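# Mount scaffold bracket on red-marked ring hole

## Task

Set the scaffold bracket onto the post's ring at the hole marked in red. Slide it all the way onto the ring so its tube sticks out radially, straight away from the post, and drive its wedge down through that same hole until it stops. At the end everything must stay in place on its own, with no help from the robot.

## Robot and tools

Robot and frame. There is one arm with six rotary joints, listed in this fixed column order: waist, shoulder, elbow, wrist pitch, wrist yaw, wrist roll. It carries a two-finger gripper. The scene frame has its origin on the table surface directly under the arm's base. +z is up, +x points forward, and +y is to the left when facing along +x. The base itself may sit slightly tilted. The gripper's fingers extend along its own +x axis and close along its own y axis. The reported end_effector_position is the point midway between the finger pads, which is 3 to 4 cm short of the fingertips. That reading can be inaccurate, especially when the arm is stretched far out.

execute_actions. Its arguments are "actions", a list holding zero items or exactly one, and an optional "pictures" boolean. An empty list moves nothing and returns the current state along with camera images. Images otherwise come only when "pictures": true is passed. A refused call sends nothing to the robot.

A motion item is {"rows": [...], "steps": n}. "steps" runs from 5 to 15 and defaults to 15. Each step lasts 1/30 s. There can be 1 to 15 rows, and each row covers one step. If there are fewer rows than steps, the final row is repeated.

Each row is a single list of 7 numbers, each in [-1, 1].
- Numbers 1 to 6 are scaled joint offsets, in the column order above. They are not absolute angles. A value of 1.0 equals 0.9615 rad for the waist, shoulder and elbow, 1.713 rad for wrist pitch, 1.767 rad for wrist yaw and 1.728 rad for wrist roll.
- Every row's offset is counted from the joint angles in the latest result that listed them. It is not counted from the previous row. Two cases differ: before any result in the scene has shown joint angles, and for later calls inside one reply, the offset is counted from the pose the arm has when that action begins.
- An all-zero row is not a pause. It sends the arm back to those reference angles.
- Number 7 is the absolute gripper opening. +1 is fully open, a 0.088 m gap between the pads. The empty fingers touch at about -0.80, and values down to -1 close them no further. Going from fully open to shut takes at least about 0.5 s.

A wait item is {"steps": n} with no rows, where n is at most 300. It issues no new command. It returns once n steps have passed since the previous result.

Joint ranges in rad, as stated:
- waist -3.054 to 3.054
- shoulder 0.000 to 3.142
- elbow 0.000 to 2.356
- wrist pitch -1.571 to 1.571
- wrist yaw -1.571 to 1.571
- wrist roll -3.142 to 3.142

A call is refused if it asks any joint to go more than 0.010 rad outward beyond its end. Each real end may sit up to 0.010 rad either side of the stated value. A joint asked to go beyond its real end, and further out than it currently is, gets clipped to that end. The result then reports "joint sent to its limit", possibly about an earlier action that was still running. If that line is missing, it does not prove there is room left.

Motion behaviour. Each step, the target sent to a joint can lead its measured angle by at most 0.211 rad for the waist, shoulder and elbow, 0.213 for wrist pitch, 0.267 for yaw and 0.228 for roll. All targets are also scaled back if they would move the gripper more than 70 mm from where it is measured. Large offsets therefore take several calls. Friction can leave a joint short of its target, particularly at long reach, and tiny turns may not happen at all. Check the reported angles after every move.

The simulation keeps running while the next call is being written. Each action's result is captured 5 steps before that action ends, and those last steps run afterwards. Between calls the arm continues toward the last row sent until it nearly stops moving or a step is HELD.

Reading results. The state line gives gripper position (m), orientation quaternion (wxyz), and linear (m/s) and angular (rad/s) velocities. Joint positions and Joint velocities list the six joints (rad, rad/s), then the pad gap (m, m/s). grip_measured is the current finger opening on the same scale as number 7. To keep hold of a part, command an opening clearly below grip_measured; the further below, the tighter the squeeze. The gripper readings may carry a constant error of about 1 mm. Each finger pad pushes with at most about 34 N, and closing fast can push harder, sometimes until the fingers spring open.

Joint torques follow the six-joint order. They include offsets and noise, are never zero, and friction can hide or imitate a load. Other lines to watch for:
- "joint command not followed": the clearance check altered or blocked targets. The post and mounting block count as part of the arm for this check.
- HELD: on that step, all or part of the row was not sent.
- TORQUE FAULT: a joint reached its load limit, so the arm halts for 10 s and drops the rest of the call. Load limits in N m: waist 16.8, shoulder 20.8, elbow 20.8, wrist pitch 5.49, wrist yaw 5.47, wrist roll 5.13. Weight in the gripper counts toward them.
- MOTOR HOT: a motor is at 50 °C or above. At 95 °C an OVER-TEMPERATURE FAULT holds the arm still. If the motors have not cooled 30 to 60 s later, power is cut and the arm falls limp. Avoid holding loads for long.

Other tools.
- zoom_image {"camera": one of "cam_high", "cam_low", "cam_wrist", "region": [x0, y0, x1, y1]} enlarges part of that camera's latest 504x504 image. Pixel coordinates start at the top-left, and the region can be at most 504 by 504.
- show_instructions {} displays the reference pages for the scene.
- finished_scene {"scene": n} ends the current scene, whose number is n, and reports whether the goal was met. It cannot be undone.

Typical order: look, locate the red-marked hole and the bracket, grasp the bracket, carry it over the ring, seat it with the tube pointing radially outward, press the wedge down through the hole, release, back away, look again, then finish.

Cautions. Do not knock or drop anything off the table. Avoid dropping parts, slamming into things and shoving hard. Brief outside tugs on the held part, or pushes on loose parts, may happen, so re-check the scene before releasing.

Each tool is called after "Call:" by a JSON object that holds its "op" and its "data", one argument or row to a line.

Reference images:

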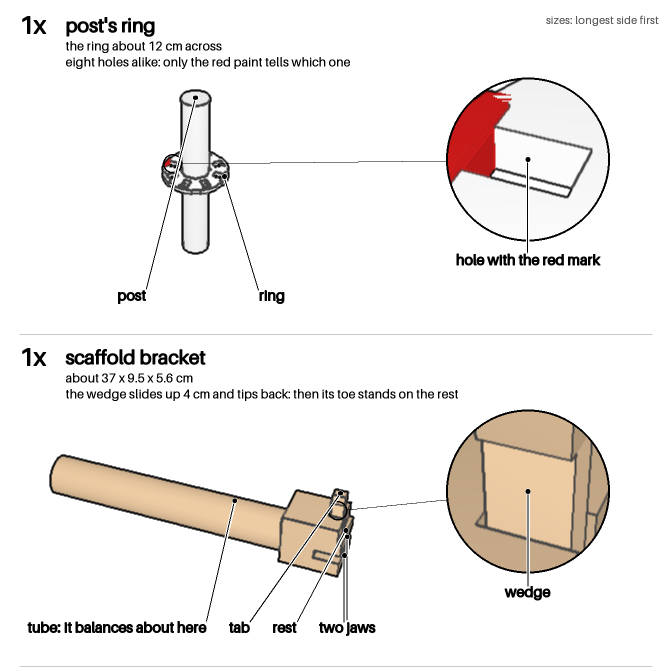

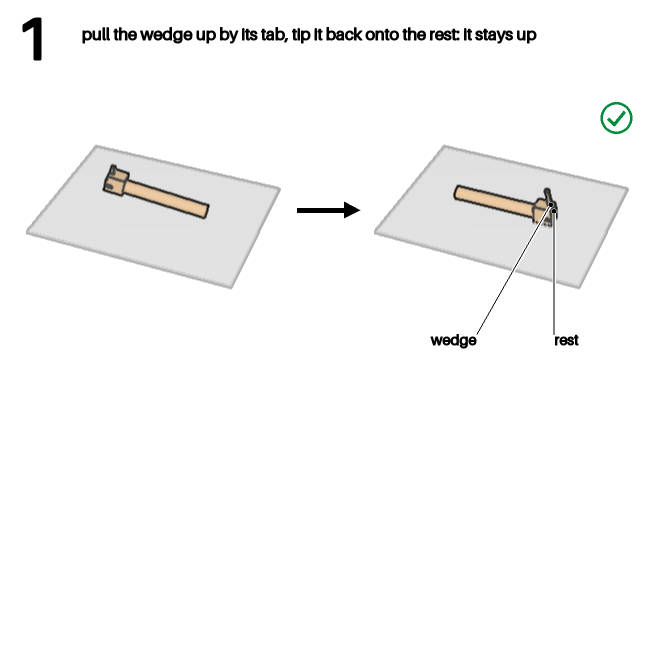

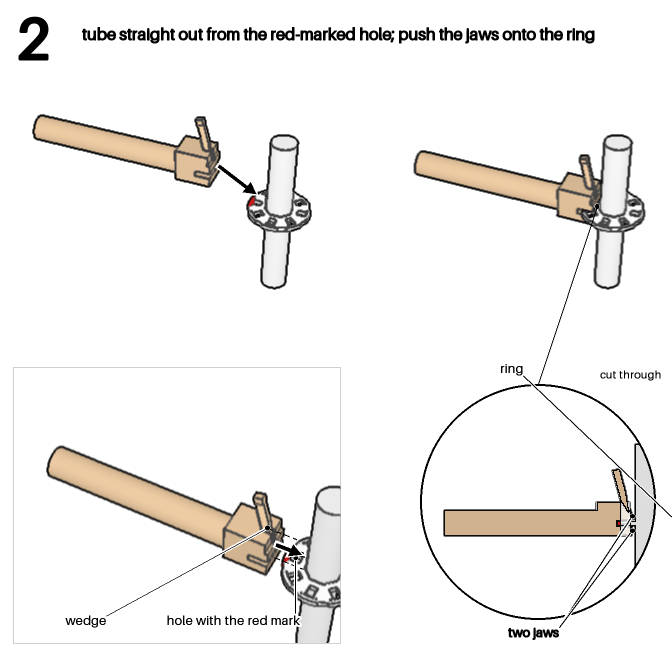

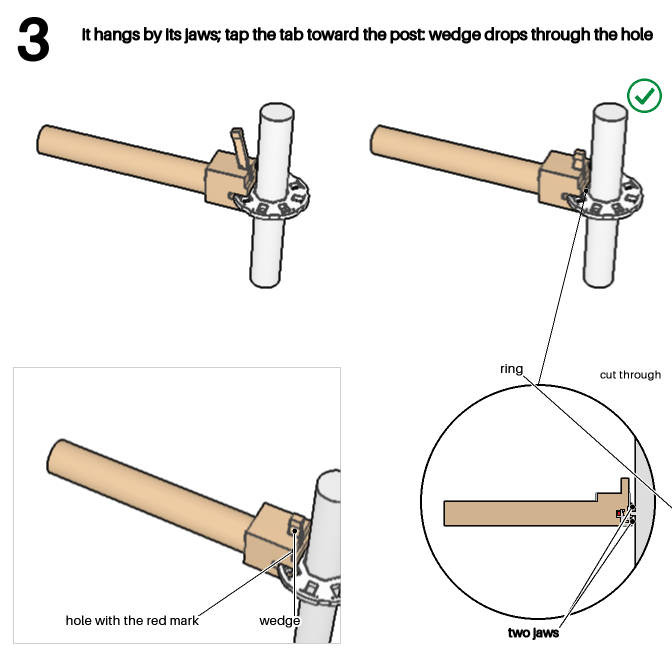

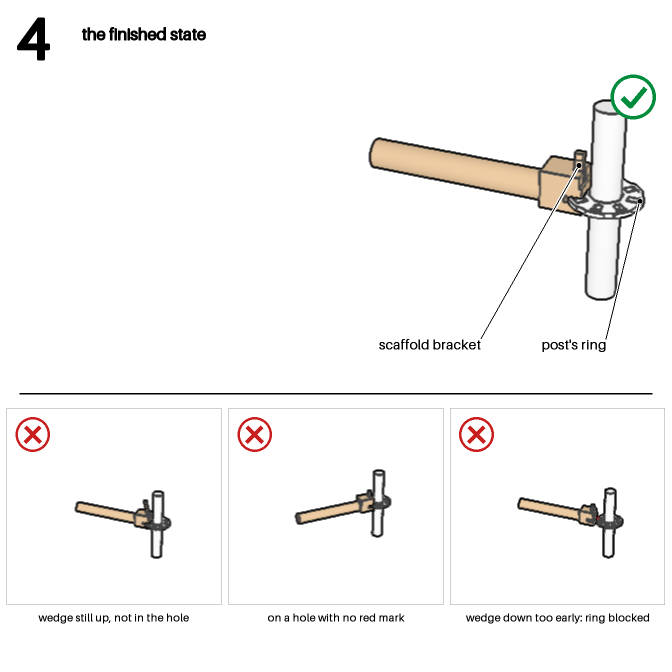

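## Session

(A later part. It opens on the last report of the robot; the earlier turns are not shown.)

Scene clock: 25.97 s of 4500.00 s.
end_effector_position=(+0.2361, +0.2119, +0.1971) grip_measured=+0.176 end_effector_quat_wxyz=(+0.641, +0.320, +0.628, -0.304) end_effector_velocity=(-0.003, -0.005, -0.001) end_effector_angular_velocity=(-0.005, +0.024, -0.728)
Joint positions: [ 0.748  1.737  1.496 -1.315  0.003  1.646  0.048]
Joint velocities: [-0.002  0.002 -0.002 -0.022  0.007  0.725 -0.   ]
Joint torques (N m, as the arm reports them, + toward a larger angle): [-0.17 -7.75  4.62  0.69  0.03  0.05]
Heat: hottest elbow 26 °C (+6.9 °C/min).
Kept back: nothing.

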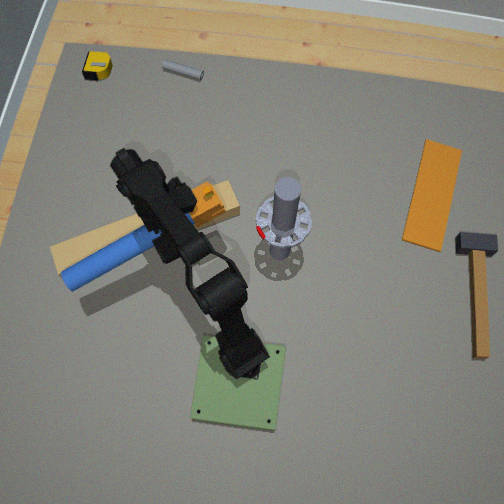

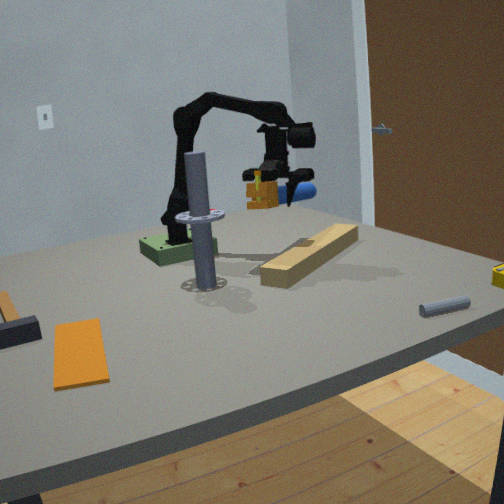

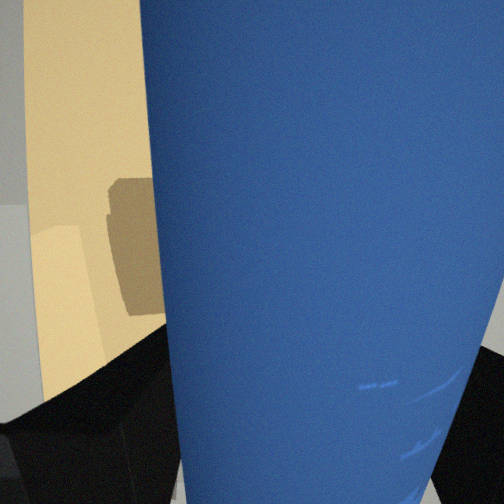

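Call:
{"op": "execute_actions", "data": {
  "actions": [
    {"rows": [[0.06,-0.17,-0.1,0.04,0,0.03,-0.7],[0.125,-0.17,-0.2,0.085,0,0.07,-0.7],[0.125,-0.17,-0.3,0.13,0,0.07,-0.7],[0.125,-0.17,-0.4,0.17,0,0.07,-0.7],[0.125,-0.17,-0.5,0.21,0,0.07,-0.7],[0.125,-0.17,-0.6,0.26,0,0.07,-0.7],[0.125,-0.17,-0.7,0.30,0,0.07,-0.7],[0.125,-0.17,-0.784,0.336,0,0.07,-0.7]]}
  ]
}}

Call:
{"op": "execute_actions", "data": {
  "actions": [
    {"steps":12}
  ]
}}

Call:
{"op": "execute_actions", "data": {
  "actions": []
}}

Scene clock: 27.50 s of 4500.00 s.
end_effector_position=(+0.1934, +0.2216, +0.1192) grip_measured=+0.175 end_effector_quat_wxyz=(+0.650, +0.365, +0.616, -0.254) end_effector_velocity=(-0.169, -0.196, -0.421) end_effector_angular_velocity=(-0.421, +0.383, -0.026)
Joint positions: [ 0.868  1.586  1.008 -0.842 -0.001  1.761  0.048]
Joint velocities: [-0.002 -0.002 -1.678  1.106 -0.007  0.022 -0.   ]
Joint torques (N m, as the arm reports them, + toward a larger angle): [-0.35 -7.61  4.17  0.47  0.18  0.05]
Heat: hottest elbow 26 °C (+6.5 °C/min).
Steps of this call (steps 1 to 30: the robot went on to your last target; steps 31 to 36: nothing new was sent; steps 37 to 46: the first 10 steps of this action). Readings (joint positions):
37: [0.751 1.718 1.480 -1.294 0.006 1.716]
38: [0.765 1.691 1.439 -1.254 0.010 1.723]
40: [0.815 1.626 1.336 -1.177 0.008 1.745]
44: [0.868 1.586 1.122 -0.941 -0.001 1.758]
46: the state above

Scene clock: 27.90 s of 4500.00 s.
end_effector_position=(+0.1504, +0.1720, +0.0563) grip_measured=+0.172 end_effector_quat_wxyz=(+0.636, +0.312, +0.633, -0.314) end_effector_velocity=(-0.001, -0.002, +0.000) end_effector_angular_velocity=(-0.001, +0.010, -0.000)
Joint positions: [ 0.868  1.585  0.741 -0.74  -0.001  1.768  0.047]
Joint velocities: [-0.007 -0.002 -0.002 -0.007 -0.007 -0.007 -0.   ]
Joint torques (N m, as the arm reports them, + toward a larger angle): [-0.07 -6.88  4.01  0.36  0.2  -0.03]
Heat: hottest elbow 26 °C (+6.5 °C/min).
Kept back: nothing.
Steps of this call (steps 1 to 5: the last 5 steps of your previous action; steps 6 to 12: the robot went on to your last target). Readings (joint positions):
1: [0.868 1.586 0.952 -0.812 -0.001 1.762]
2: [0.868 1.586 0.898 -0.792 -0.001 1.763]
4: [0.868 1.587 0.808 -0.779 -0.001 1.764]
8: [0.868 1.588 0.742 -0.755 -0.001 1.768]
12: the state above

Scene clock: 27.90 s of 4500.00 s.
end_effector_position=(+0.1504, +0.1720, +0.0563) grip_measured=+0.172 end_effector_quat_wxyz=(+0.636, +0.312, +0.633, -0.314) end_effector_velocity=(-0.001, -0.002, +0.000) end_effector_angular_velocity=(-0.001, +0.010, -0.000)
Joint positions: [ 0.868  1.585  0.741 -0.74  -0.001  1.768  0.047]
Joint velocities: [-0.007 -0.002 -0.002 -0.007 -0.007 -0.007 -0.   ]
Joint torques (N m, as the arm reports them, + toward a larger angle): [-0.07 -6.88  4.01  0.36  0.2  -0.03]
Heat: hottest elbow 26 °C (+6.5 °C/min).
Kept back: nothing.

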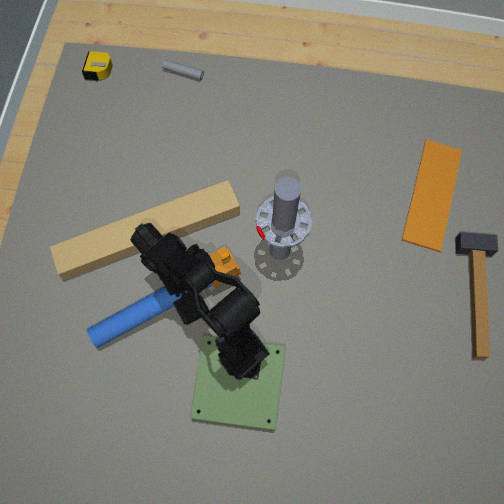

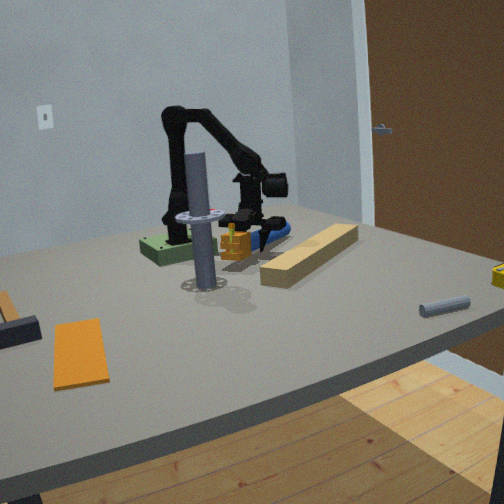

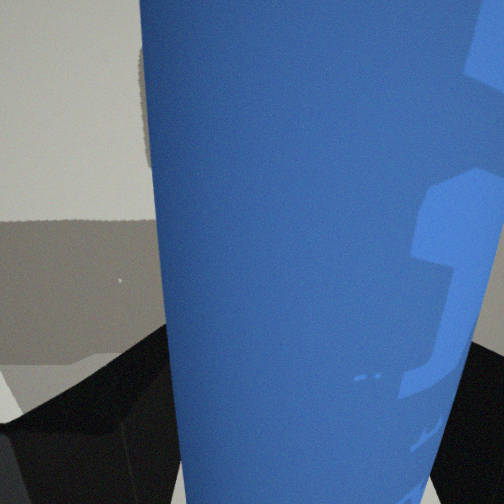

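Call:
{"op": "execute_actions", "data": {
  "actions": [
    {"rows": [[0,0.032,-0.024,0.028,0,0,-0.7]]}
  ]
}}

Call:
{"op": "execute_actions", "data": {
  "actions": []
}}

Call:
{"op": "zoom_image", "data": {
  "camera": "cam_low",
  "region": [190, 160, 330, 290]
}}

Scene clock: 28.53 s of 4500.00 s.
end_effector_position=(+0.1498, +0.1714, +0.0462) grip_measured=+0.168 end_effector_quat_wxyz=(+0.635, +0.310, +0.633, -0.315) end_effector_velocity=(-0.000, +0.000, -0.002) end_effector_angular_velocity=(+0.003, +0.007, +0.019)
Joint positions: [ 0.868  1.613  0.72  -0.697 -0.002  1.768  0.047]
Joint velocities: [-0.002  0.007 -0.002  0.007 -0.007 -0.022 -0.   ]
Joint torques (N m, as the arm reports them, + toward a larger angle): [-0.09 -5.28  3.61  0.64  0.07 -0.01]
Heat: hottest elbow 26 °C (+6.3 °C/min).
Steps of this call (steps 1 to 9: the robot went on to your last target; steps 10 to 19: the first 10 steps of this action). Readings (joint positions):
10: [0.868 1.588 0.738 -0.734 -0.001 1.768]
11: [0.868 1.592 0.734 -0.719 -0.001 1.768]
13: [0.868 1.603 0.728 -0.705 -0.001 1.768]
17: [0.868 1.612 0.721 -0.698 -0.002 1.768]
19: the state above

Scene clock: 28.70 s of 4500.00 s.
end_effector_position=(+0.1498, +0.1716, +0.0460) grip_measured=+0.168 end_effector_quat_wxyz=(+0.635, +0.311, +0.633, -0.315) end_effector_velocity=(-0.001, -0.004, -0.001) end_effector_angular_velocity=(-0.014, +0.002, -0.010)
Joint positions: [ 0.868  1.614  0.72  -0.695 -0.002  1.768  0.047]
Joint velocities: [-0.002 -0.002 -0.007 -0.007  0.007  0.007  0.   ]
Joint torques (N m, as the arm reports them, + toward a larger angle): [-0.07 -5.16  3.41  0.63  0.04 -0.02]
Heat: hottest elbow 26 °C (+6.3 °C/min).
Kept back: nothing.
Steps of this call (steps 1 to 5: the last 5 steps of your previous action). Readings (joint positions):
1: [0.868 1.613 0.720 -0.696 -0.002 1.768]
2: [0.868 1.613 0.720 -0.695 -0.002 1.768]
4: [0.868 1.613 0.720 -0.695 -0.002 1.768]
5: the state above

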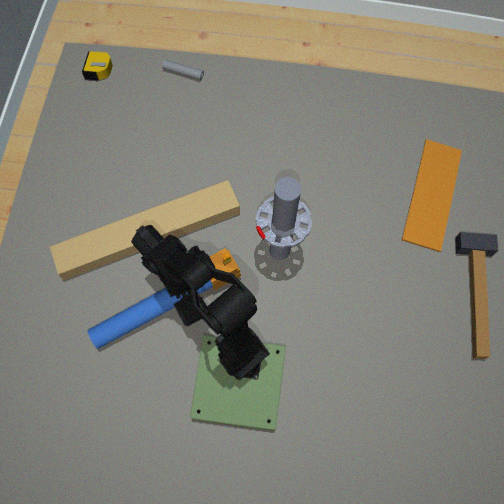

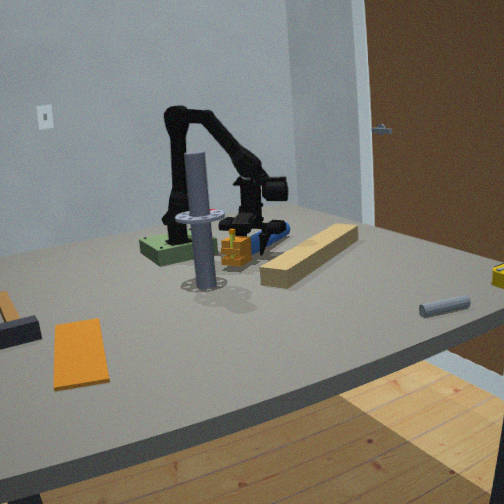

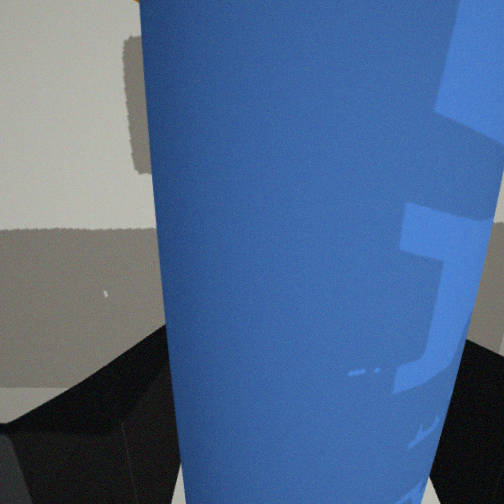

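Region (190, 160, 330, 290) of cam_low's 504x504 image, scaled by 3.600, with more detail than that image has; it fills the top 468 rows of this view, and the rest is white.

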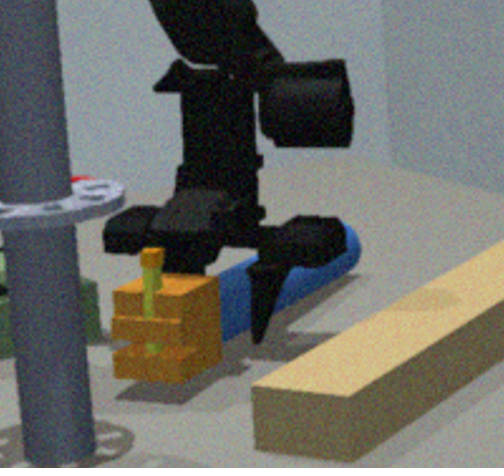

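Call:
{"op": "execute_actions", "data": {
  "actions": [
    {"rows": [[0,0,0,0,0,0,0.1],[0,0,0,0,0,0,0.2],[0,0,0,0,0,0,0.25],[0,0,0,0,0,0,0.3],[0,0,0,0,0,0,0.4],[0,0,0,0,0,0,0.6],[0,0,0,0,0,0,1]]}
  ]
}}

Call:
{"op": "execute_actions", "data": {
  "actions": [
    {"rows": [[0,-0.1,0.35,-0.26,0,0,1]]}
  ]
}}

Call:
{"op": "execute_actions", "data": {
  "actions": [
    {"steps":8}
  ]
}}

Call:
{"op": "execute_actions", "data": {
  "actions": []
}}

Scene clock: 29.23 s of 4500.00 s.
end_effector_position=(+0.1500, +0.1717, +0.0460) grip_measured=+0.461 end_effector_quat_wxyz=(+0.635, +0.311, +0.633, -0.315) end_effector_velocity=(+0.000, +0.001, +0.000) end_effector_angular_velocity=(+0.010, +0.001, +0.005)
Joint positions: [ 0.868  1.614  0.72  -0.694 -0.002  1.768  0.062]
Joint velocities: [-0.002 -0.002 -0.002  0.007 -0.007 -0.007  0.176]
Joint torques (N m, as the arm reports them, + toward a larger angle): [-0.08 -5.57  3.64  0.42  0.   -0.02]
Heat: hottest elbow 26 °C (+6.2 °C/min).
Steps of this call (steps 1 to 6: the robot went on to your last target; steps 7 to 16: the first 10 steps of this action). Readings (joint positions):
7: [0.868 1.614 0.720 -0.694 -0.002 1.768]
8: [0.868 1.614 0.720 -0.694 -0.002 1.768]
10: [0.868 1.614 0.720 -0.694 -0.002 1.768]
14: [0.868 1.614 0.720 -0.694 -0.002 1.768]
16: the state above

Scene clock: 29.73 s of 4500.00 s.
end_effector_position=(+0.1634, +0.1878, +0.1420) grip_measured=+1.000 end_effector_quat_wxyz=(+0.636, +0.316, +0.632, -0.310) end_effector_velocity=(-0.044, -0.047, +0.004) end_effector_angular_velocity=(-0.218, +0.200, +0.008)
Joint positions: [ 0.868  1.514  1.045 -1.104 -0.002  1.768  0.088]
Joint velocities: [ 0.002 -0.002  0.017 -0.315 -0.007 -0.007  0.   ]
Joint torques (N m, as the arm reports them, + toward a larger angle): [-0.06 -5.13  4.85  0.2   0.    0.  ]
Heat: hottest elbow 26 °C (+6.1 °C/min).
Steps of this call (steps 1 to 5: the last 5 steps of your previous action; steps 6 to 15: the first 10 steps of this action, its rows measured from where the robot was after step 5). Readings (joint positions):
5: [0.868 1.614 0.720 -0.694 -0.002 1.768]
6: [0.868 1.606 0.745 -0.739 -0.002 1.768]
7: [0.868 1.598 0.784 -0.812 -0.002 1.768]
9: [0.868 1.564 0.888 -0.912 -0.002 1.768]
13: [0.868 1.517 1.035 -1.072 -0.002 1.768]
15: the state above

Scene clock: 30.00 s of 4500.00 s.
end_effector_position=(+0.1596, +0.1836, +0.1428) grip_measured=+1.000 end_effector_quat_wxyz=(+0.634, +0.306, +0.634, -0.320) end_effector_velocity=(-0.002, +0.002, +0.001) end_effector_angular_velocity=(+0.013, +0.018, +0.004)
Joint positions: [ 0.868  1.514  1.048 -1.135 -0.002  1.768  0.088]
Joint velocities: [-0.002  0.002  0.007 -0.007 -0.022 -0.007  0.   ]
Joint torques (N m, as the arm reports them, + toward a larger angle): [-0.11 -5.26  5.11  0.22 -0.03  0.  ]
Heat: hottest elbow 26 °C (+6.0 °C/min).
Kept back: nothing.
Steps of this call (steps 1 to 5: the last 5 steps of your previous action; steps 6 to 8: the robot went on to your last target). Readings (joint positions):
1: [0.868 1.514 1.045 -1.115 -0.002 1.768]
2: [0.868 1.514 1.045 -1.123 -0.002 1.768]
4: [0.868 1.514 1.046 -1.128 -0.002 1.768]
8: the state above

Scene clock: 30.00 s of 4500.00 s.
end_effector_position=(+0.1596, +0.1836, +0.1428) grip_measured=+1.000 end_effector_quat_wxyz=(+0.634, +0.306, +0.634, -0.320) end_effector_velocity=(-0.002, +0.002, +0.001) end_effector_angular_velocity=(+0.013, +0.018, +0.004)
Joint positions: [ 0.868  1.514  1.048 -1.135 -0.002  1.768  0.088]
Joint velocities: [-0.002  0.002  0.007 -0.007 -0.022 -0.007  0.   ]
Joint torques (N m, as the arm reports them, + toward a larger angle): [-0.11 -5.26  5.11  0.22 -0.03  0.  ]
Heat: hottest elbow 26 °C (+6.0 °C/min).
Kept back: nothing.

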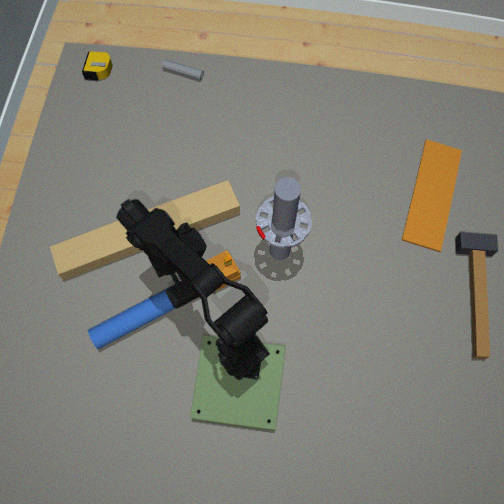

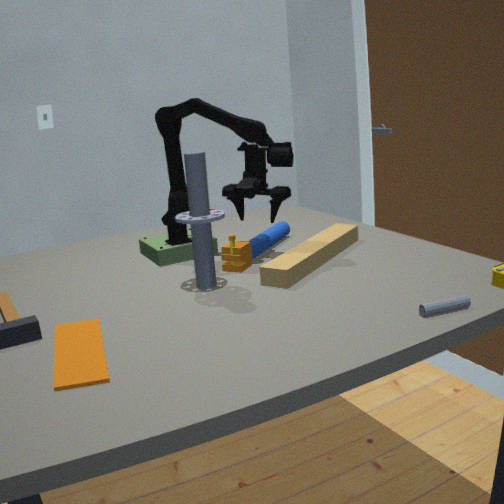

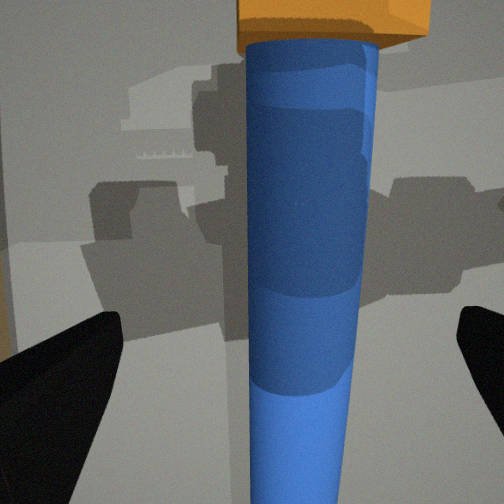

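Call:
{"op": "execute_actions", "data": {
  "actions": [
    {"rows": [[-0.642,-0.01,-0.026,0.027,0,-0.357,1]]}
  ]
}}

Call:
{"op": "execute_actions", "data": {
  "actions": [
    {"steps":8}
  ]
}}

Call:
{"op": "execute_actions", "data": {
  "actions": []
}}

Scene clock: 30.90 s of 4500.00 s.
end_effector_position=(+0.2354, +0.0816, +0.1402) grip_measured=+1.000 end_effector_quat_wxyz=(+0.640, +0.310, +0.635, -0.301) end_effector_velocity=(+0.062, -0.263, -0.002) end_effector_angular_velocity=(+0.196, +0.187, -0.431)
Joint positions: [ 0.349  1.514  1.035 -1.091 -0.003  1.226  0.088]
Joint velocities: [-1.219 -0.007 -0.012 -0.11  -0.242 -0.784  0.   ]
Joint torques (N m, as the arm reports them, + toward a larger angle): [ 1.36 -6.66  3.42  0.67  0.08 -0.09]
Heat: hottest elbow 26 °C (+5.8 °C/min).
Steps of this call (steps 1 to 17: the robot went on to your last target; steps 18 to 27: the first 10 steps of this action). Readings (joint positions):
18: [0.850 1.514 1.048 -1.133 -0.012 1.718]
19: [0.801 1.514 1.045 -1.118 -0.013 1.655]
21: [0.684 1.514 1.042 -1.101 -0.006 1.533]
25: [0.454 1.514 1.037 -1.093 -0.005 1.295]
27: the state above

Scene clock: 31.17 s of 4500.00 s.
end_effector_position=(+0.2414, +0.0596, +0.1415) grip_measured=+1.000 end_effector_quat_wxyz=(+0.639, +0.320, +0.629, -0.307) end_effector_velocity=(+0.004, -0.007, +0.001) end_effector_angular_velocity=(+0.009, -0.010, +0.015)
Joint positions: [ 0.258  1.504  1.032 -1.09  -0.003  1.159  0.088]
Joint velocities: [-0.037 -0.002  0.002  0.007 -0.007 -0.051  0.   ]
Joint torques (N m, as the arm reports them, + toward a larger angle): [-0.29 -5.58  3.77  0.64  0.04 -0.07]
Heat: hottest elbow 26 °C (+5.8 °C/min).
Kept back: nothing.
Steps of this call (steps 1 to 5: the last 5 steps of your previous action; steps 6 to 8: the robot went on to your last target). Readings (joint positions):
1: [0.328 1.509 1.035 -1.094 -0.021 1.207]
2: [0.310 1.504 1.035 -1.092 -0.010 1.191]
4: [0.277 1.504 1.034 -1.090 -0.003 1.173]
8: the state above

Scene clock: 31.17 s of 4500.00 s.
end_effector_position=(+0.2414, +0.0596, +0.1415) grip_measured=+1.000 end_effector_quat_wxyz=(+0.639, +0.320, +0.629, -0.307) end_effector_velocity=(+0.004, -0.007, +0.001) end_effector_angular_velocity=(+0.009, -0.010, +0.015)
Joint positions: [ 0.258  1.504  1.032 -1.09  -0.003  1.159  0.088]
Joint velocities: [-0.037 -0.002  0.002  0.007 -0.007 -0.051  0.   ]
Joint torques (N m, as the arm reports them, + toward a larger angle): [-0.29 -5.58  3.77  0.64  0.04 -0.07]
Heat: hottest elbow 26 °C (+5.8 °C/min).
Kept back: nothing.

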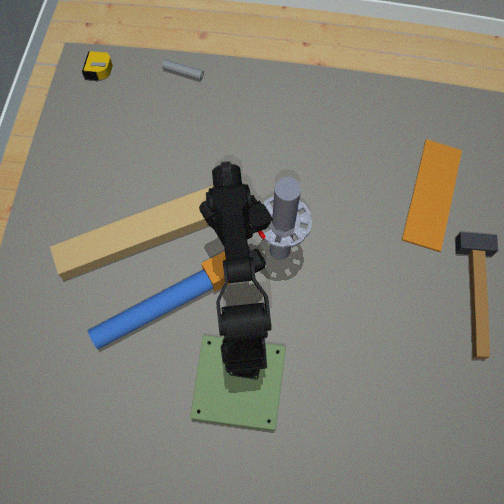

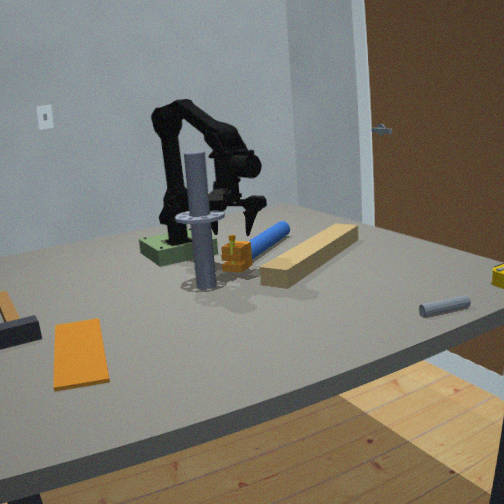

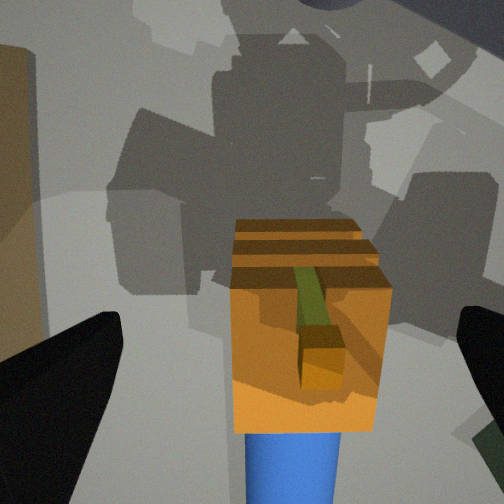

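Call:
{"op": "zoom_image", "data": {
  "camera": "cam_low",
  "region": [200, 200, 300, 290]
}}

Call:
{"op": "zoom_image", "data": {
  "camera": "cam_wrist",
  "region": [200, 180, 440, 450]
}}

Region (200, 200, 300, 290) of cam_low's 504x504 image, scaled by 5.040, with more detail than that image has; it fills the top 454 rows of this view, and the rest is white.

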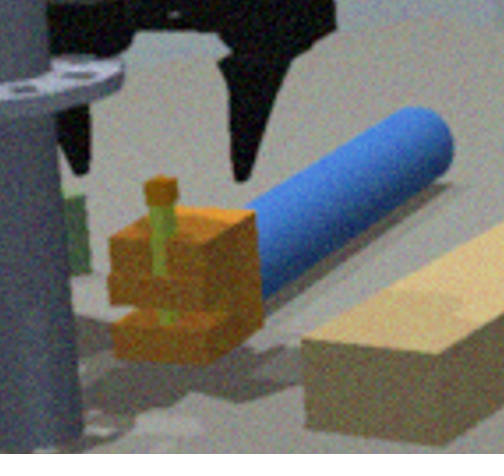

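Region (200, 180, 440, 450) of cam_wrist's 504x504 image, scaled by 1.867, with more detail than that image has.

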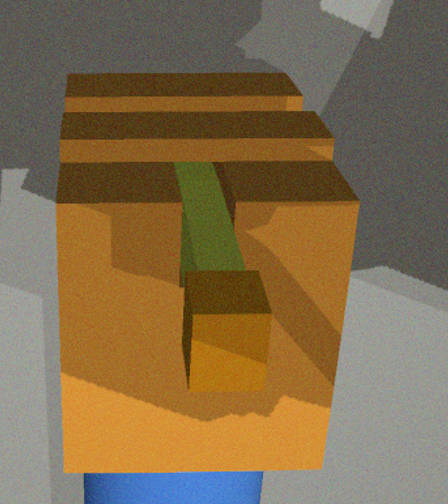

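Call:
{"op": "execute_actions", "data": {
  "actions": [
    {"rows": [[0.065,-0.03,0,0,0,0.035,0.3],[0.065,-0.03,0,0,0,0.035,0.3],[0.065,-0.03,0,0,0,0.035,0.3],[0.065,-0.03,0,0,0,0.035,0.3],[0.065,-0.03,-0.09,0.04,0,0.035,0.3],[0.065,-0.03,-0.175,0.085,0,0.035,0.3]]}
  ]
}}

Call:
{"op": "execute_actions", "data": {
  "actions": []
}}

Scene clock: 32.80 s of 4500.00 s.
end_effector_position=(+0.2415, +0.0713, +0.1336) grip_measured=+0.325 end_effector_quat_wxyz=(+0.670, +0.330, +0.599, -0.288) end_effector_velocity=(+0.003, -0.000, -0.012) end_effector_angular_velocity=(+0.033, -0.177, -0.003)
Joint positions: [ 0.321  1.446  0.943 -0.966  0.027  1.209  0.055]
Joint velocities: [ 0.007 -0.125 -0.173  0.227  0.022  0.007 -0.013]
Joint torques (N m, as the arm reports them, + toward a larger angle): [-0.23 -0.89 -0.68  0.5  -1.34  0.2 ]
Heat: hottest elbow 26 °C (+5.5 °C/min).
Steps of this call (steps 1 to 30: the robot went on to your last target; steps 31 to 39: nothing new was sent; steps 40 to 49: the first 10 steps of this action). Readings (joint positions):
40: [0.259 1.502 1.032 -1.090 -0.002 1.166]
41: [0.273 1.499 1.032 -1.090 -0.001 1.180]
43: [0.300 1.490 1.032 -1.090 -0.001 1.198]
47: [0.320 1.460 0.958 -0.989 0.026 1.208]
49: the state above

Scene clock: 32.97 s of 4500.00 s.
end_effector_position=(+0.2423, +0.0714, +0.1328) grip_measured=+0.305 end_effector_quat_wxyz=(+0.675, +0.334, +0.593, -0.286) end_effector_velocity=(-0.000, -0.001, -0.002) end_effector_angular_velocity=(+0.000, -0.028, +0.009)
Joint positions: [ 0.323  1.437  0.93  -0.946  0.031  1.212  0.054]
Joint velocities: [ 0.002 -0.022 -0.032  0.037  0.007 -0.007 -0.003]
Joint torques (N m, as the arm reports them, + toward a larger angle): [-0.33 -0.65 -0.95  0.58 -1.5   0.19]
Heat: hottest elbow 26 °C (+5.5 °C/min).
Kept back: nothing.
Steps of this call (steps 1 to 5: the last 5 steps of your previous action). Readings (joint positions):
1: [0.321 1.443 0.938 -0.959 0.028 1.210]
2: [0.322 1.441 0.935 -0.954 0.029 1.210]
4: [0.322 1.438 0.931 -0.948 0.031 1.212]
5: the state above

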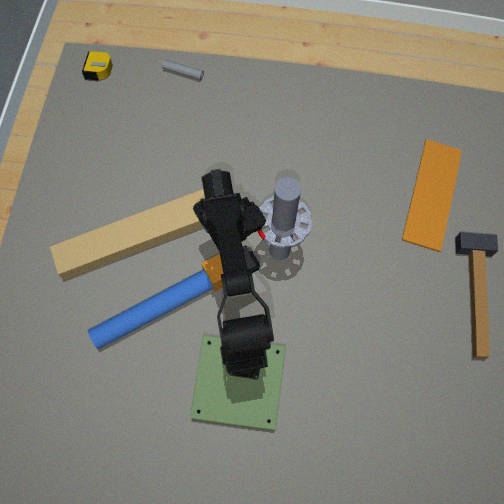

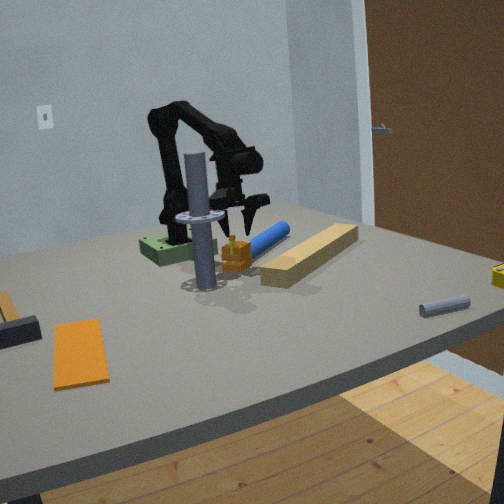

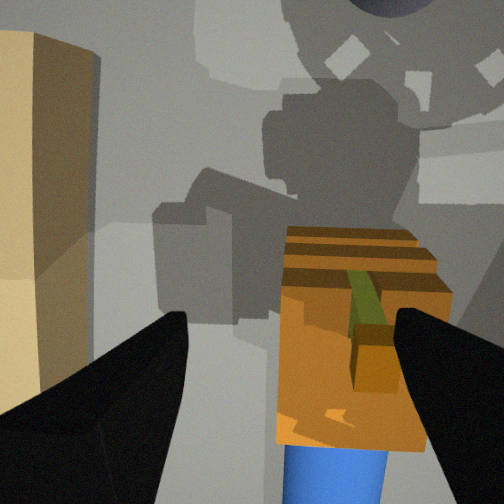

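Call:
{"op": "execute_actions", "data": {
  "actions": [
    {"rows": [[0,0.03,0.25,-0.15,-0.018,0,1]]}
  ]
}}

Call:
{"op": "execute_actions", "data": {
  "actions": [
    {"rows": [[0.1,0,0,0,0,-0.95,1]]}
  ]
}}

Call:
{"op": "execute_actions", "data": {
  "actions": [
    {"steps":20}
  ]
}}

Scene clock: 33.67 s of 4500.00 s.
end_effector_position=(+0.2462, +0.0771, +0.1824) grip_measured=+0.985 end_effector_quat_wxyz=(+0.657, +0.331, +0.612, -0.289) end_effector_velocity=(-0.027, -0.010, +0.004) end_effector_angular_velocity=(-0.048, +0.121, +0.019)
Joint positions: [ 0.322  1.464  1.157 -1.189  0.001  1.214  0.087]
Joint velocities: [-0.002 -0.002  0.022 -0.154  0.007 -0.022  0.012]
Joint torques (N m, as the arm reports them, + toward a larger angle): [ 0.05 -5.36  5.49  0.43 -0.07 -0.05]
Heat: hottest elbow 26 °C (+5.3 °C/min).
Steps of this call (steps 1 to 11: the robot went on to your last target; steps 12 to 21: the first 10 steps of this action). Readings (joint positions):
12: [0.322 1.437 0.958 -0.984 0.022 1.212]
13: [0.322 1.454 1.002 -1.057 0.004 1.214]
15: [0.322 1.467 1.074 -1.119 0.001 1.214]
19: [0.322 1.464 1.152 -1.177 0.001 1.214]
21: the state above

Scene clock: 34.17 s of 4500.00 s.
end_effector_position=(+0.2371, +0.0989, +0.1834) grip_measured=+1.000 end_effector_quat_wxyz=(+0.728, +0.090, +0.677, -0.063) end_effector_velocity=(-0.002, +0.005, -0.001) end_effector_angular_velocity=(-0.120, -0.049, +1.842)
Joint positions: [ 0.413  1.464  1.161 -1.199  0.002  0.613  0.088]
Joint velocities: [ 0.007 -0.002 -0.007  0.007 -0.022 -1.839  0.   ]
Joint torques (N m, as the arm reports them, + toward a larger angle): [ 0.32 -5.64  4.77  0.73 -0.08 -0.08]
Heat: hottest elbow 26 °C (+5.3 °C/min).
Steps of this call (steps 1 to 5: the last 5 steps of your previous action; steps 6 to 15: the first 10 steps of this action, its rows measured from where the robot was after step 5). Readings (joint positions):
5: [0.322 1.464 1.161 -1.198 0.001 1.213]
6: [0.329 1.464 1.161 -1.199 0.004 1.165]
7: [0.350 1.464 1.161 -1.199 0.005 1.102]
9: [0.390 1.464 1.161 -1.199 0.002 0.979]
13: [0.412 1.464 1.161 -1.199 0.002 0.735]
15: the state above

Scene clock: 34.83 s of 4500.00 s.
end_effector_position=(+0.2369, +0.0994, +0.1834) grip_measured=+1.000 end_effector_quat_wxyz=(+0.680, -0.276, +0.622, +0.274) end_effector_velocity=(-0.006, +0.000, -0.002) end_effector_angular_velocity=(-0.011, +0.025, +0.270)
Joint positions: [ 0.415  1.464  1.161 -1.199  0.002 -0.401  0.088]
Joint velocities: [-0.002  0.002 -0.002 -0.022 -0.022 -0.271  0.   ]
Joint torques (N m, as the arm reports them, + toward a larger angle): [ 0.17 -5.6   4.74  0.74 -0.15 -0.08]
Heat: hottest elbow 26 °C (+5.2 °C/min).
Kept back: nothing.
Steps of this call (steps 1 to 5: the last 5 steps of your previous action; steps 6 to 20: the robot went on to your last target). Readings (joint positions):
1: [0.413 1.464 1.161 -1.199 0.002 0.552]
2: [0.414 1.464 1.161 -1.199 0.002 0.491]
4: [0.414 1.464 1.161 -1.199 0.002 0.369]
8: [0.415 1.464 1.161 -1.199 0.002 0.125]
20: the state above

Call:
{"op": "execute_actions", "data": {
  "actions": [
    {"rows": [[-0.10,-0.10,-0.093,0,0,-0.866,1]]}
  ]
}}

Call:
{"op": "execute_actions", "data": {
  "actions": [
    {"steps":20}
  ]
}}

Call:
{"op": "execute_actions", "data": {
  "actions": []
}}

Scene clock: 35.40 s of 4500.00 s.
end_effector_position=(+0.2251, +0.0712, +0.1825) grip_measured=+1.000 end_effector_quat_wxyz=(+0.585, -0.448, +0.525, +0.425) end_effector_velocity=(-0.010, -0.007, -0.007) end_effector_angular_velocity=(-0.161, -0.023, +1.825)
Joint positions: [ 0.324  1.377  1.084 -1.201  0.001 -1.025  0.088]
Joint velocities: [-0.022 -0.022 -0.042 -0.007 -0.007 -1.853  0.   ]
Joint torques (N m, as the arm reports them, + toward a larger angle): [-0.35 -5.78  3.98  0.86 -0.08 -0.06]
Heat: hottest elbow 26 °C (+5.1 °C/min).
Steps of this call (steps 1 to 7: the robot went on to your last target; steps 8 to 17: the first 10 steps of this action). Readings (joint positions):
8: [0.407 1.452 1.151 -1.190 -0.002 -0.474]
9: [0.386 1.435 1.132 -1.189 -0.002 -0.537]
11: [0.347 1.400 1.103 -1.202 0.001 -0.659]
15: [0.326 1.378 1.087 -1.201 0.001 -0.903]
17: the state above

Scene clock: 36.07 s of 4500.00 s.
end_effector_position=(+0.2245, +0.0705, +0.1822) grip_measured=+1.000 end_effector_quat_wxyz=(-0.346, +0.651, -0.301, -0.606) end_effector_velocity=(-0.006, -0.001, -0.002) end_effector_angular_velocity=(-0.011, +0.025, +0.108)
Joint positions: [ 0.322  1.374  1.081 -1.201  0.    -1.886  0.088]
Joint velocities: [-0.002 -0.002 -0.007 -0.022 -0.007 -0.11   0.   ]
Joint torques (N m, as the arm reports them, + toward a larger angle): [-0.41 -5.63  3.92  0.79 -0.09 -0.06]
Heat: hottest elbow 26 °C (+5.0 °C/min).
Kept back: nothing.
Steps of this call (steps 1 to 5: the last 5 steps of your previous action; steps 6 to 20: the robot went on to your last target). Readings (joint positions):
1: [0.324 1.376 1.083 -1.201 0.001 -1.086]
2: [0.324 1.376 1.082 -1.201 0.001 -1.147]
4: [0.323 1.375 1.082 -1.201 0.001 -1.269]
8: [0.323 1.374 1.082 -1.201 0.001 -1.513]
20: the state above

Scene clock: 36.07 s of 4500.00 s.
end_effector_position=(+0.2245, +0.0705, +0.1822) grip_measured=+1.000 end_effector_quat_wxyz=(-0.346, +0.651, -0.301, -0.606) end_effector_velocity=(-0.006, -0.001, -0.002) end_effector_angular_velocity=(-0.011, +0.025, +0.108)
Joint positions: [ 0.322  1.374  1.081 -1.201  0.    -1.886  0.088]
Joint velocities: [-0.002 -0.002 -0.007 -0.022 -0.007 -0.11   0.   ]
Joint torques (N m, as the arm reports them, + toward a larger angle): [-0.41 -5.63  3.92  0.79 -0.09 -0.06]
Heat: hottest elbow 26 °C (+5.0 °C/min).
Kept back: nothing.

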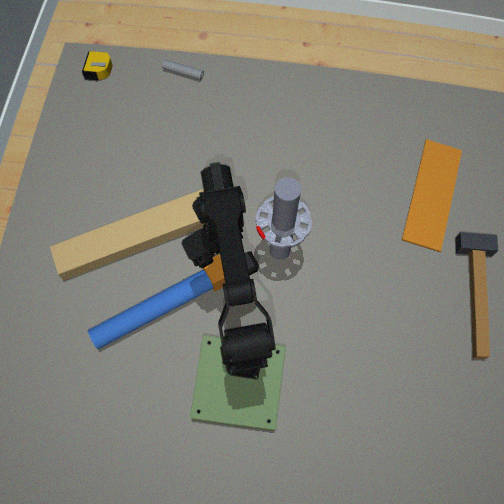

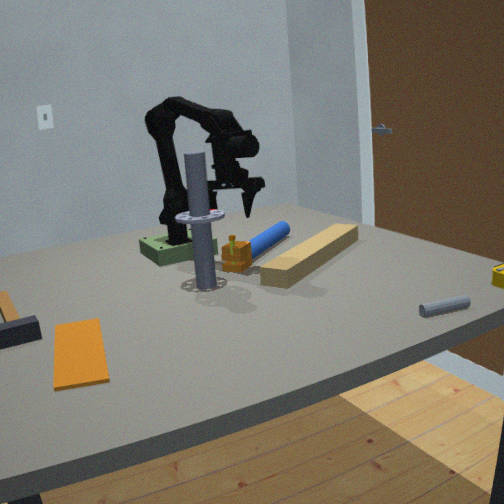

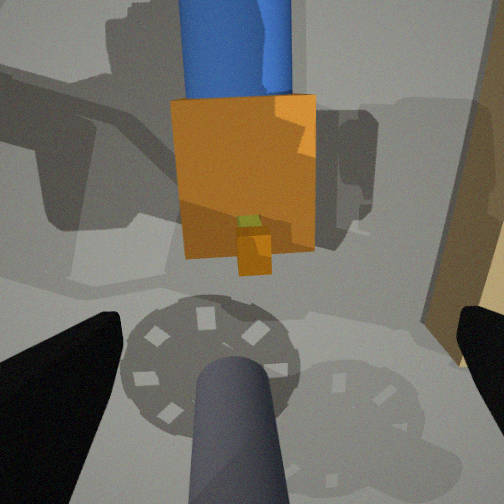

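Call:
{"op": "execute_actions", "data": {
  "actions": [
    {"rows": [[-0.025,0.06,-0.17,0.085,0,-0.02,0.3]]}
  ]
}}

Call:
{"op": "execute_actions", "data": {
  "actions": []
}}

Scene clock: 38.37 s of 4500.00 s.
end_effector_position=(+0.2173, +0.0633, +0.1315) grip_measured=+0.325 end_effector_quat_wxyz=(-0.325, +0.635, -0.316, -0.626) end_effector_velocity=(+0.013, +0.003, +0.000) end_effector_angular_velocity=(+0.026, -0.061, +0.000)
Joint positions: [ 0.302  1.429  0.926 -1.062  0.001 -1.917  0.055]
Joint velocities: [-0.007 -0.002 -0.002  0.066 -0.007 -0.007 -0.012]
Joint torques (N m, as the arm reports them, + toward a larger angle): [-0.38 -4.69  3.84  0.56 -0.15 -0.09]
Heat: hottest shoulder 26 °C (+4.7 °C/min).
Steps of this call (steps 1 to 30: the robot went on to your last target; steps 31 to 59: nothing new was sent; steps 60 to 69: the first 10 steps of this action). Readings (joint positions):
60: [0.320 1.377 1.061 -1.171 0.001 -1.901]
61: [0.315 1.379 1.032 -1.126 0.001 -1.905]
63: [0.306 1.405 0.977 -1.098 0.001 -1.911]
67: [0.302 1.429 0.926 -1.071 0.001 -1.916]
69: the state above

Scene clock: 38.53 s of 4500.00 s.
end_effector_position=(+0.2179, +0.0634, +0.1314) grip_measured=+0.305 end_effector_quat_wxyz=(-0.325, +0.636, -0.315, -0.625) end_effector_velocity=(+0.001, -0.000, -0.000) end_effector_angular_velocity=(+0.009, -0.005, +0.015)
Joint positions: [ 0.301  1.429  0.925 -1.059  0.001 -1.918  0.054]
Joint velocities: [-0.007 -0.002 -0.002  0.007 -0.007 -0.022 -0.002]
Joint torques (N m, as the arm reports them, + toward a larger angle): [-0.32 -4.65  3.79  0.64 -0.14 -0.08]
Heat: hottest shoulder 26 °C (+4.7 °C/min).
Kept back: nothing.
Steps of this call (steps 1 to 5: the last 5 steps of your previous action). Readings (joint positions):
1: [0.302 1.429 0.926 -1.061 0.001 -1.917]
2: [0.302 1.429 0.926 -1.061 0.001 -1.918]
4: [0.301 1.429 0.925 -1.059 0.001 -1.918]
5: the state above

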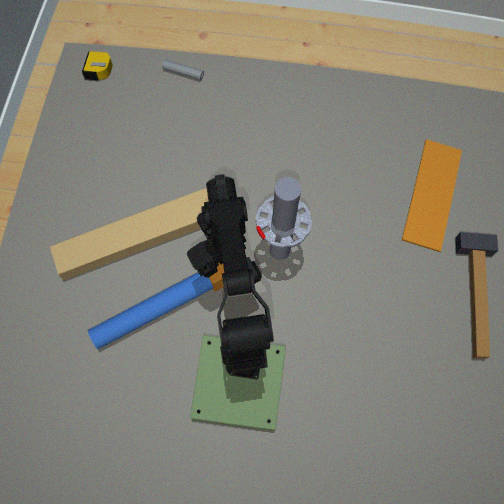

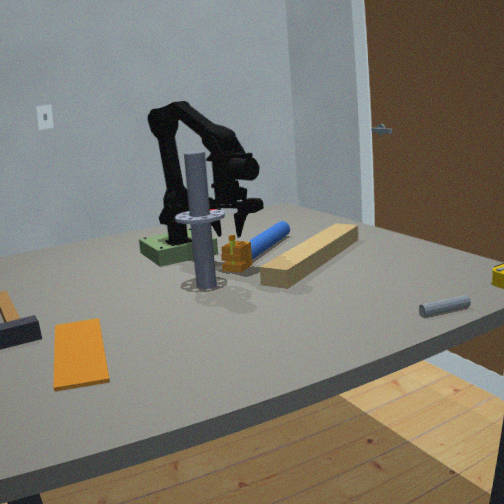

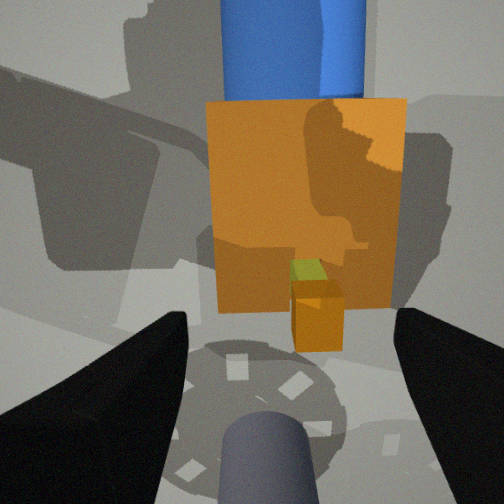

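Call:
{"op": "execute_actions", "data": {
  "actions": [
    {"rows": [[0.014,0.06,-0.072,0.07,0,0,0.3]]}
  ]
}}

Call:
{"op": "execute_actions", "data": {
  "actions": []
}}

Call:
{"op": "zoom_image", "data": {
  "camera": "cam_low",
  "region": [200, 190, 300, 280]
}}

Scene clock: 39.30 s of 4500.00 s.
end_effector_position=(+0.2220, +0.0672, +0.1063) grip_measured=+0.300 end_effector_quat_wxyz=(-0.323, +0.638, -0.311, -0.626) end_effector_velocity=(+0.008, +0.001, +0.000) end_effector_angular_velocity=(+0.003, -0.037, +0.005)
Joint positions: [ 0.311  1.48   0.864 -0.945  0.    -1.918  0.054]
Joint velocities: [-0.002 -0.002 -0.002  0.037  0.007 -0.007 -0.   ]
Joint torques (N m, as the arm reports them, + toward a larger angle): [ 0.33 -4.34  3.74  0.63 -0.14  0.  ]
Heat: hottest shoulder 26 °C (+4.6 °C/min).
Steps of this call (steps 1 to 13: the robot went on to your last target; steps 14 to 23: the first 10 steps of this action). Readings (joint positions):
14: [0.302 1.434 0.917 -1.038 0.000 -1.918]
15: [0.304 1.440 0.906 -1.002 0.000 -1.918]
17: [0.308 1.464 0.887 -0.972 0.000 -1.918]
21: [0.311 1.480 0.864 -0.951 0.000 -1.918]
23: the state above

Scene clock: 39.47 s of 4500.00 s.
end_effector_position=(+0.2228, +0.0674, +0.1063) grip_measured=+0.300 end_effector_quat_wxyz=(-0.323, +0.639, -0.310, -0.625) end_effector_velocity=(+0.002, +0.001, +0.000) end_effector_angular_velocity=(+0.009, -0.005, +0.005)
Joint positions: [ 0.311  1.48   0.864 -0.942  0.001 -1.918  0.054]
Joint velocities: [-0.002  0.002  0.002  0.007 -0.007 -0.007  0.   ]
Joint torques (N m, as the arm reports them, + toward a larger angle): [ 0.28 -4.3   3.65  0.64 -0.15  0.01]
Heat: hottest shoulder 26 °C (+4.6 °C/min).
Kept back: nothing.
Steps of this call (steps 1 to 5: the last 5 steps of your previous action). Readings (joint positions):
1: [0.311 1.480 0.864 -0.944 0.001 -1.918]
2: [0.311 1.480 0.864 -0.944 0.001 -1.918]
4: [0.311 1.480 0.864 -0.943 0.001 -1.918]
5: the state above

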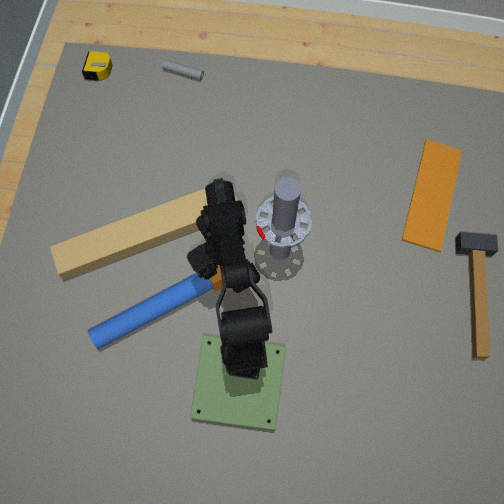

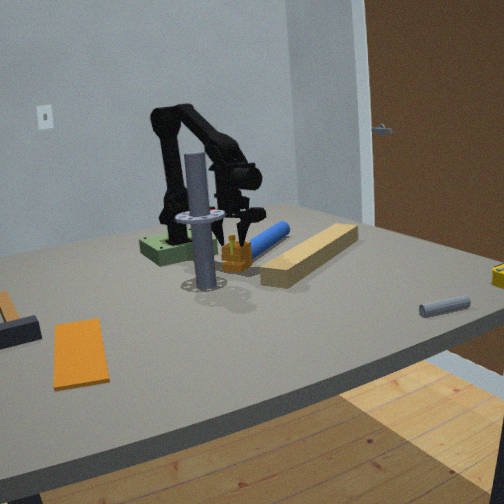

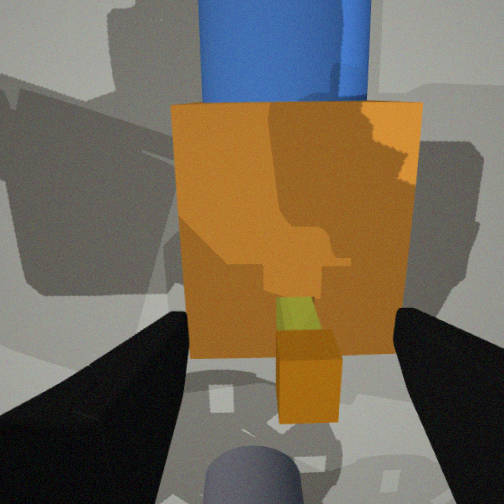

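Region (200, 190, 300, 280) of cam_low's 504x504 image, scaled by 5.040, with more detail than that image has; it fills the top 454 rows of this view, and the rest is white.

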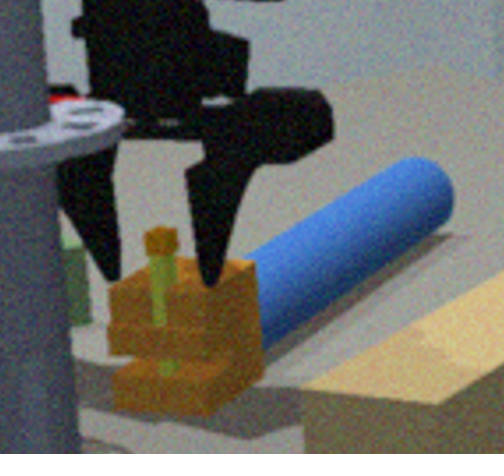

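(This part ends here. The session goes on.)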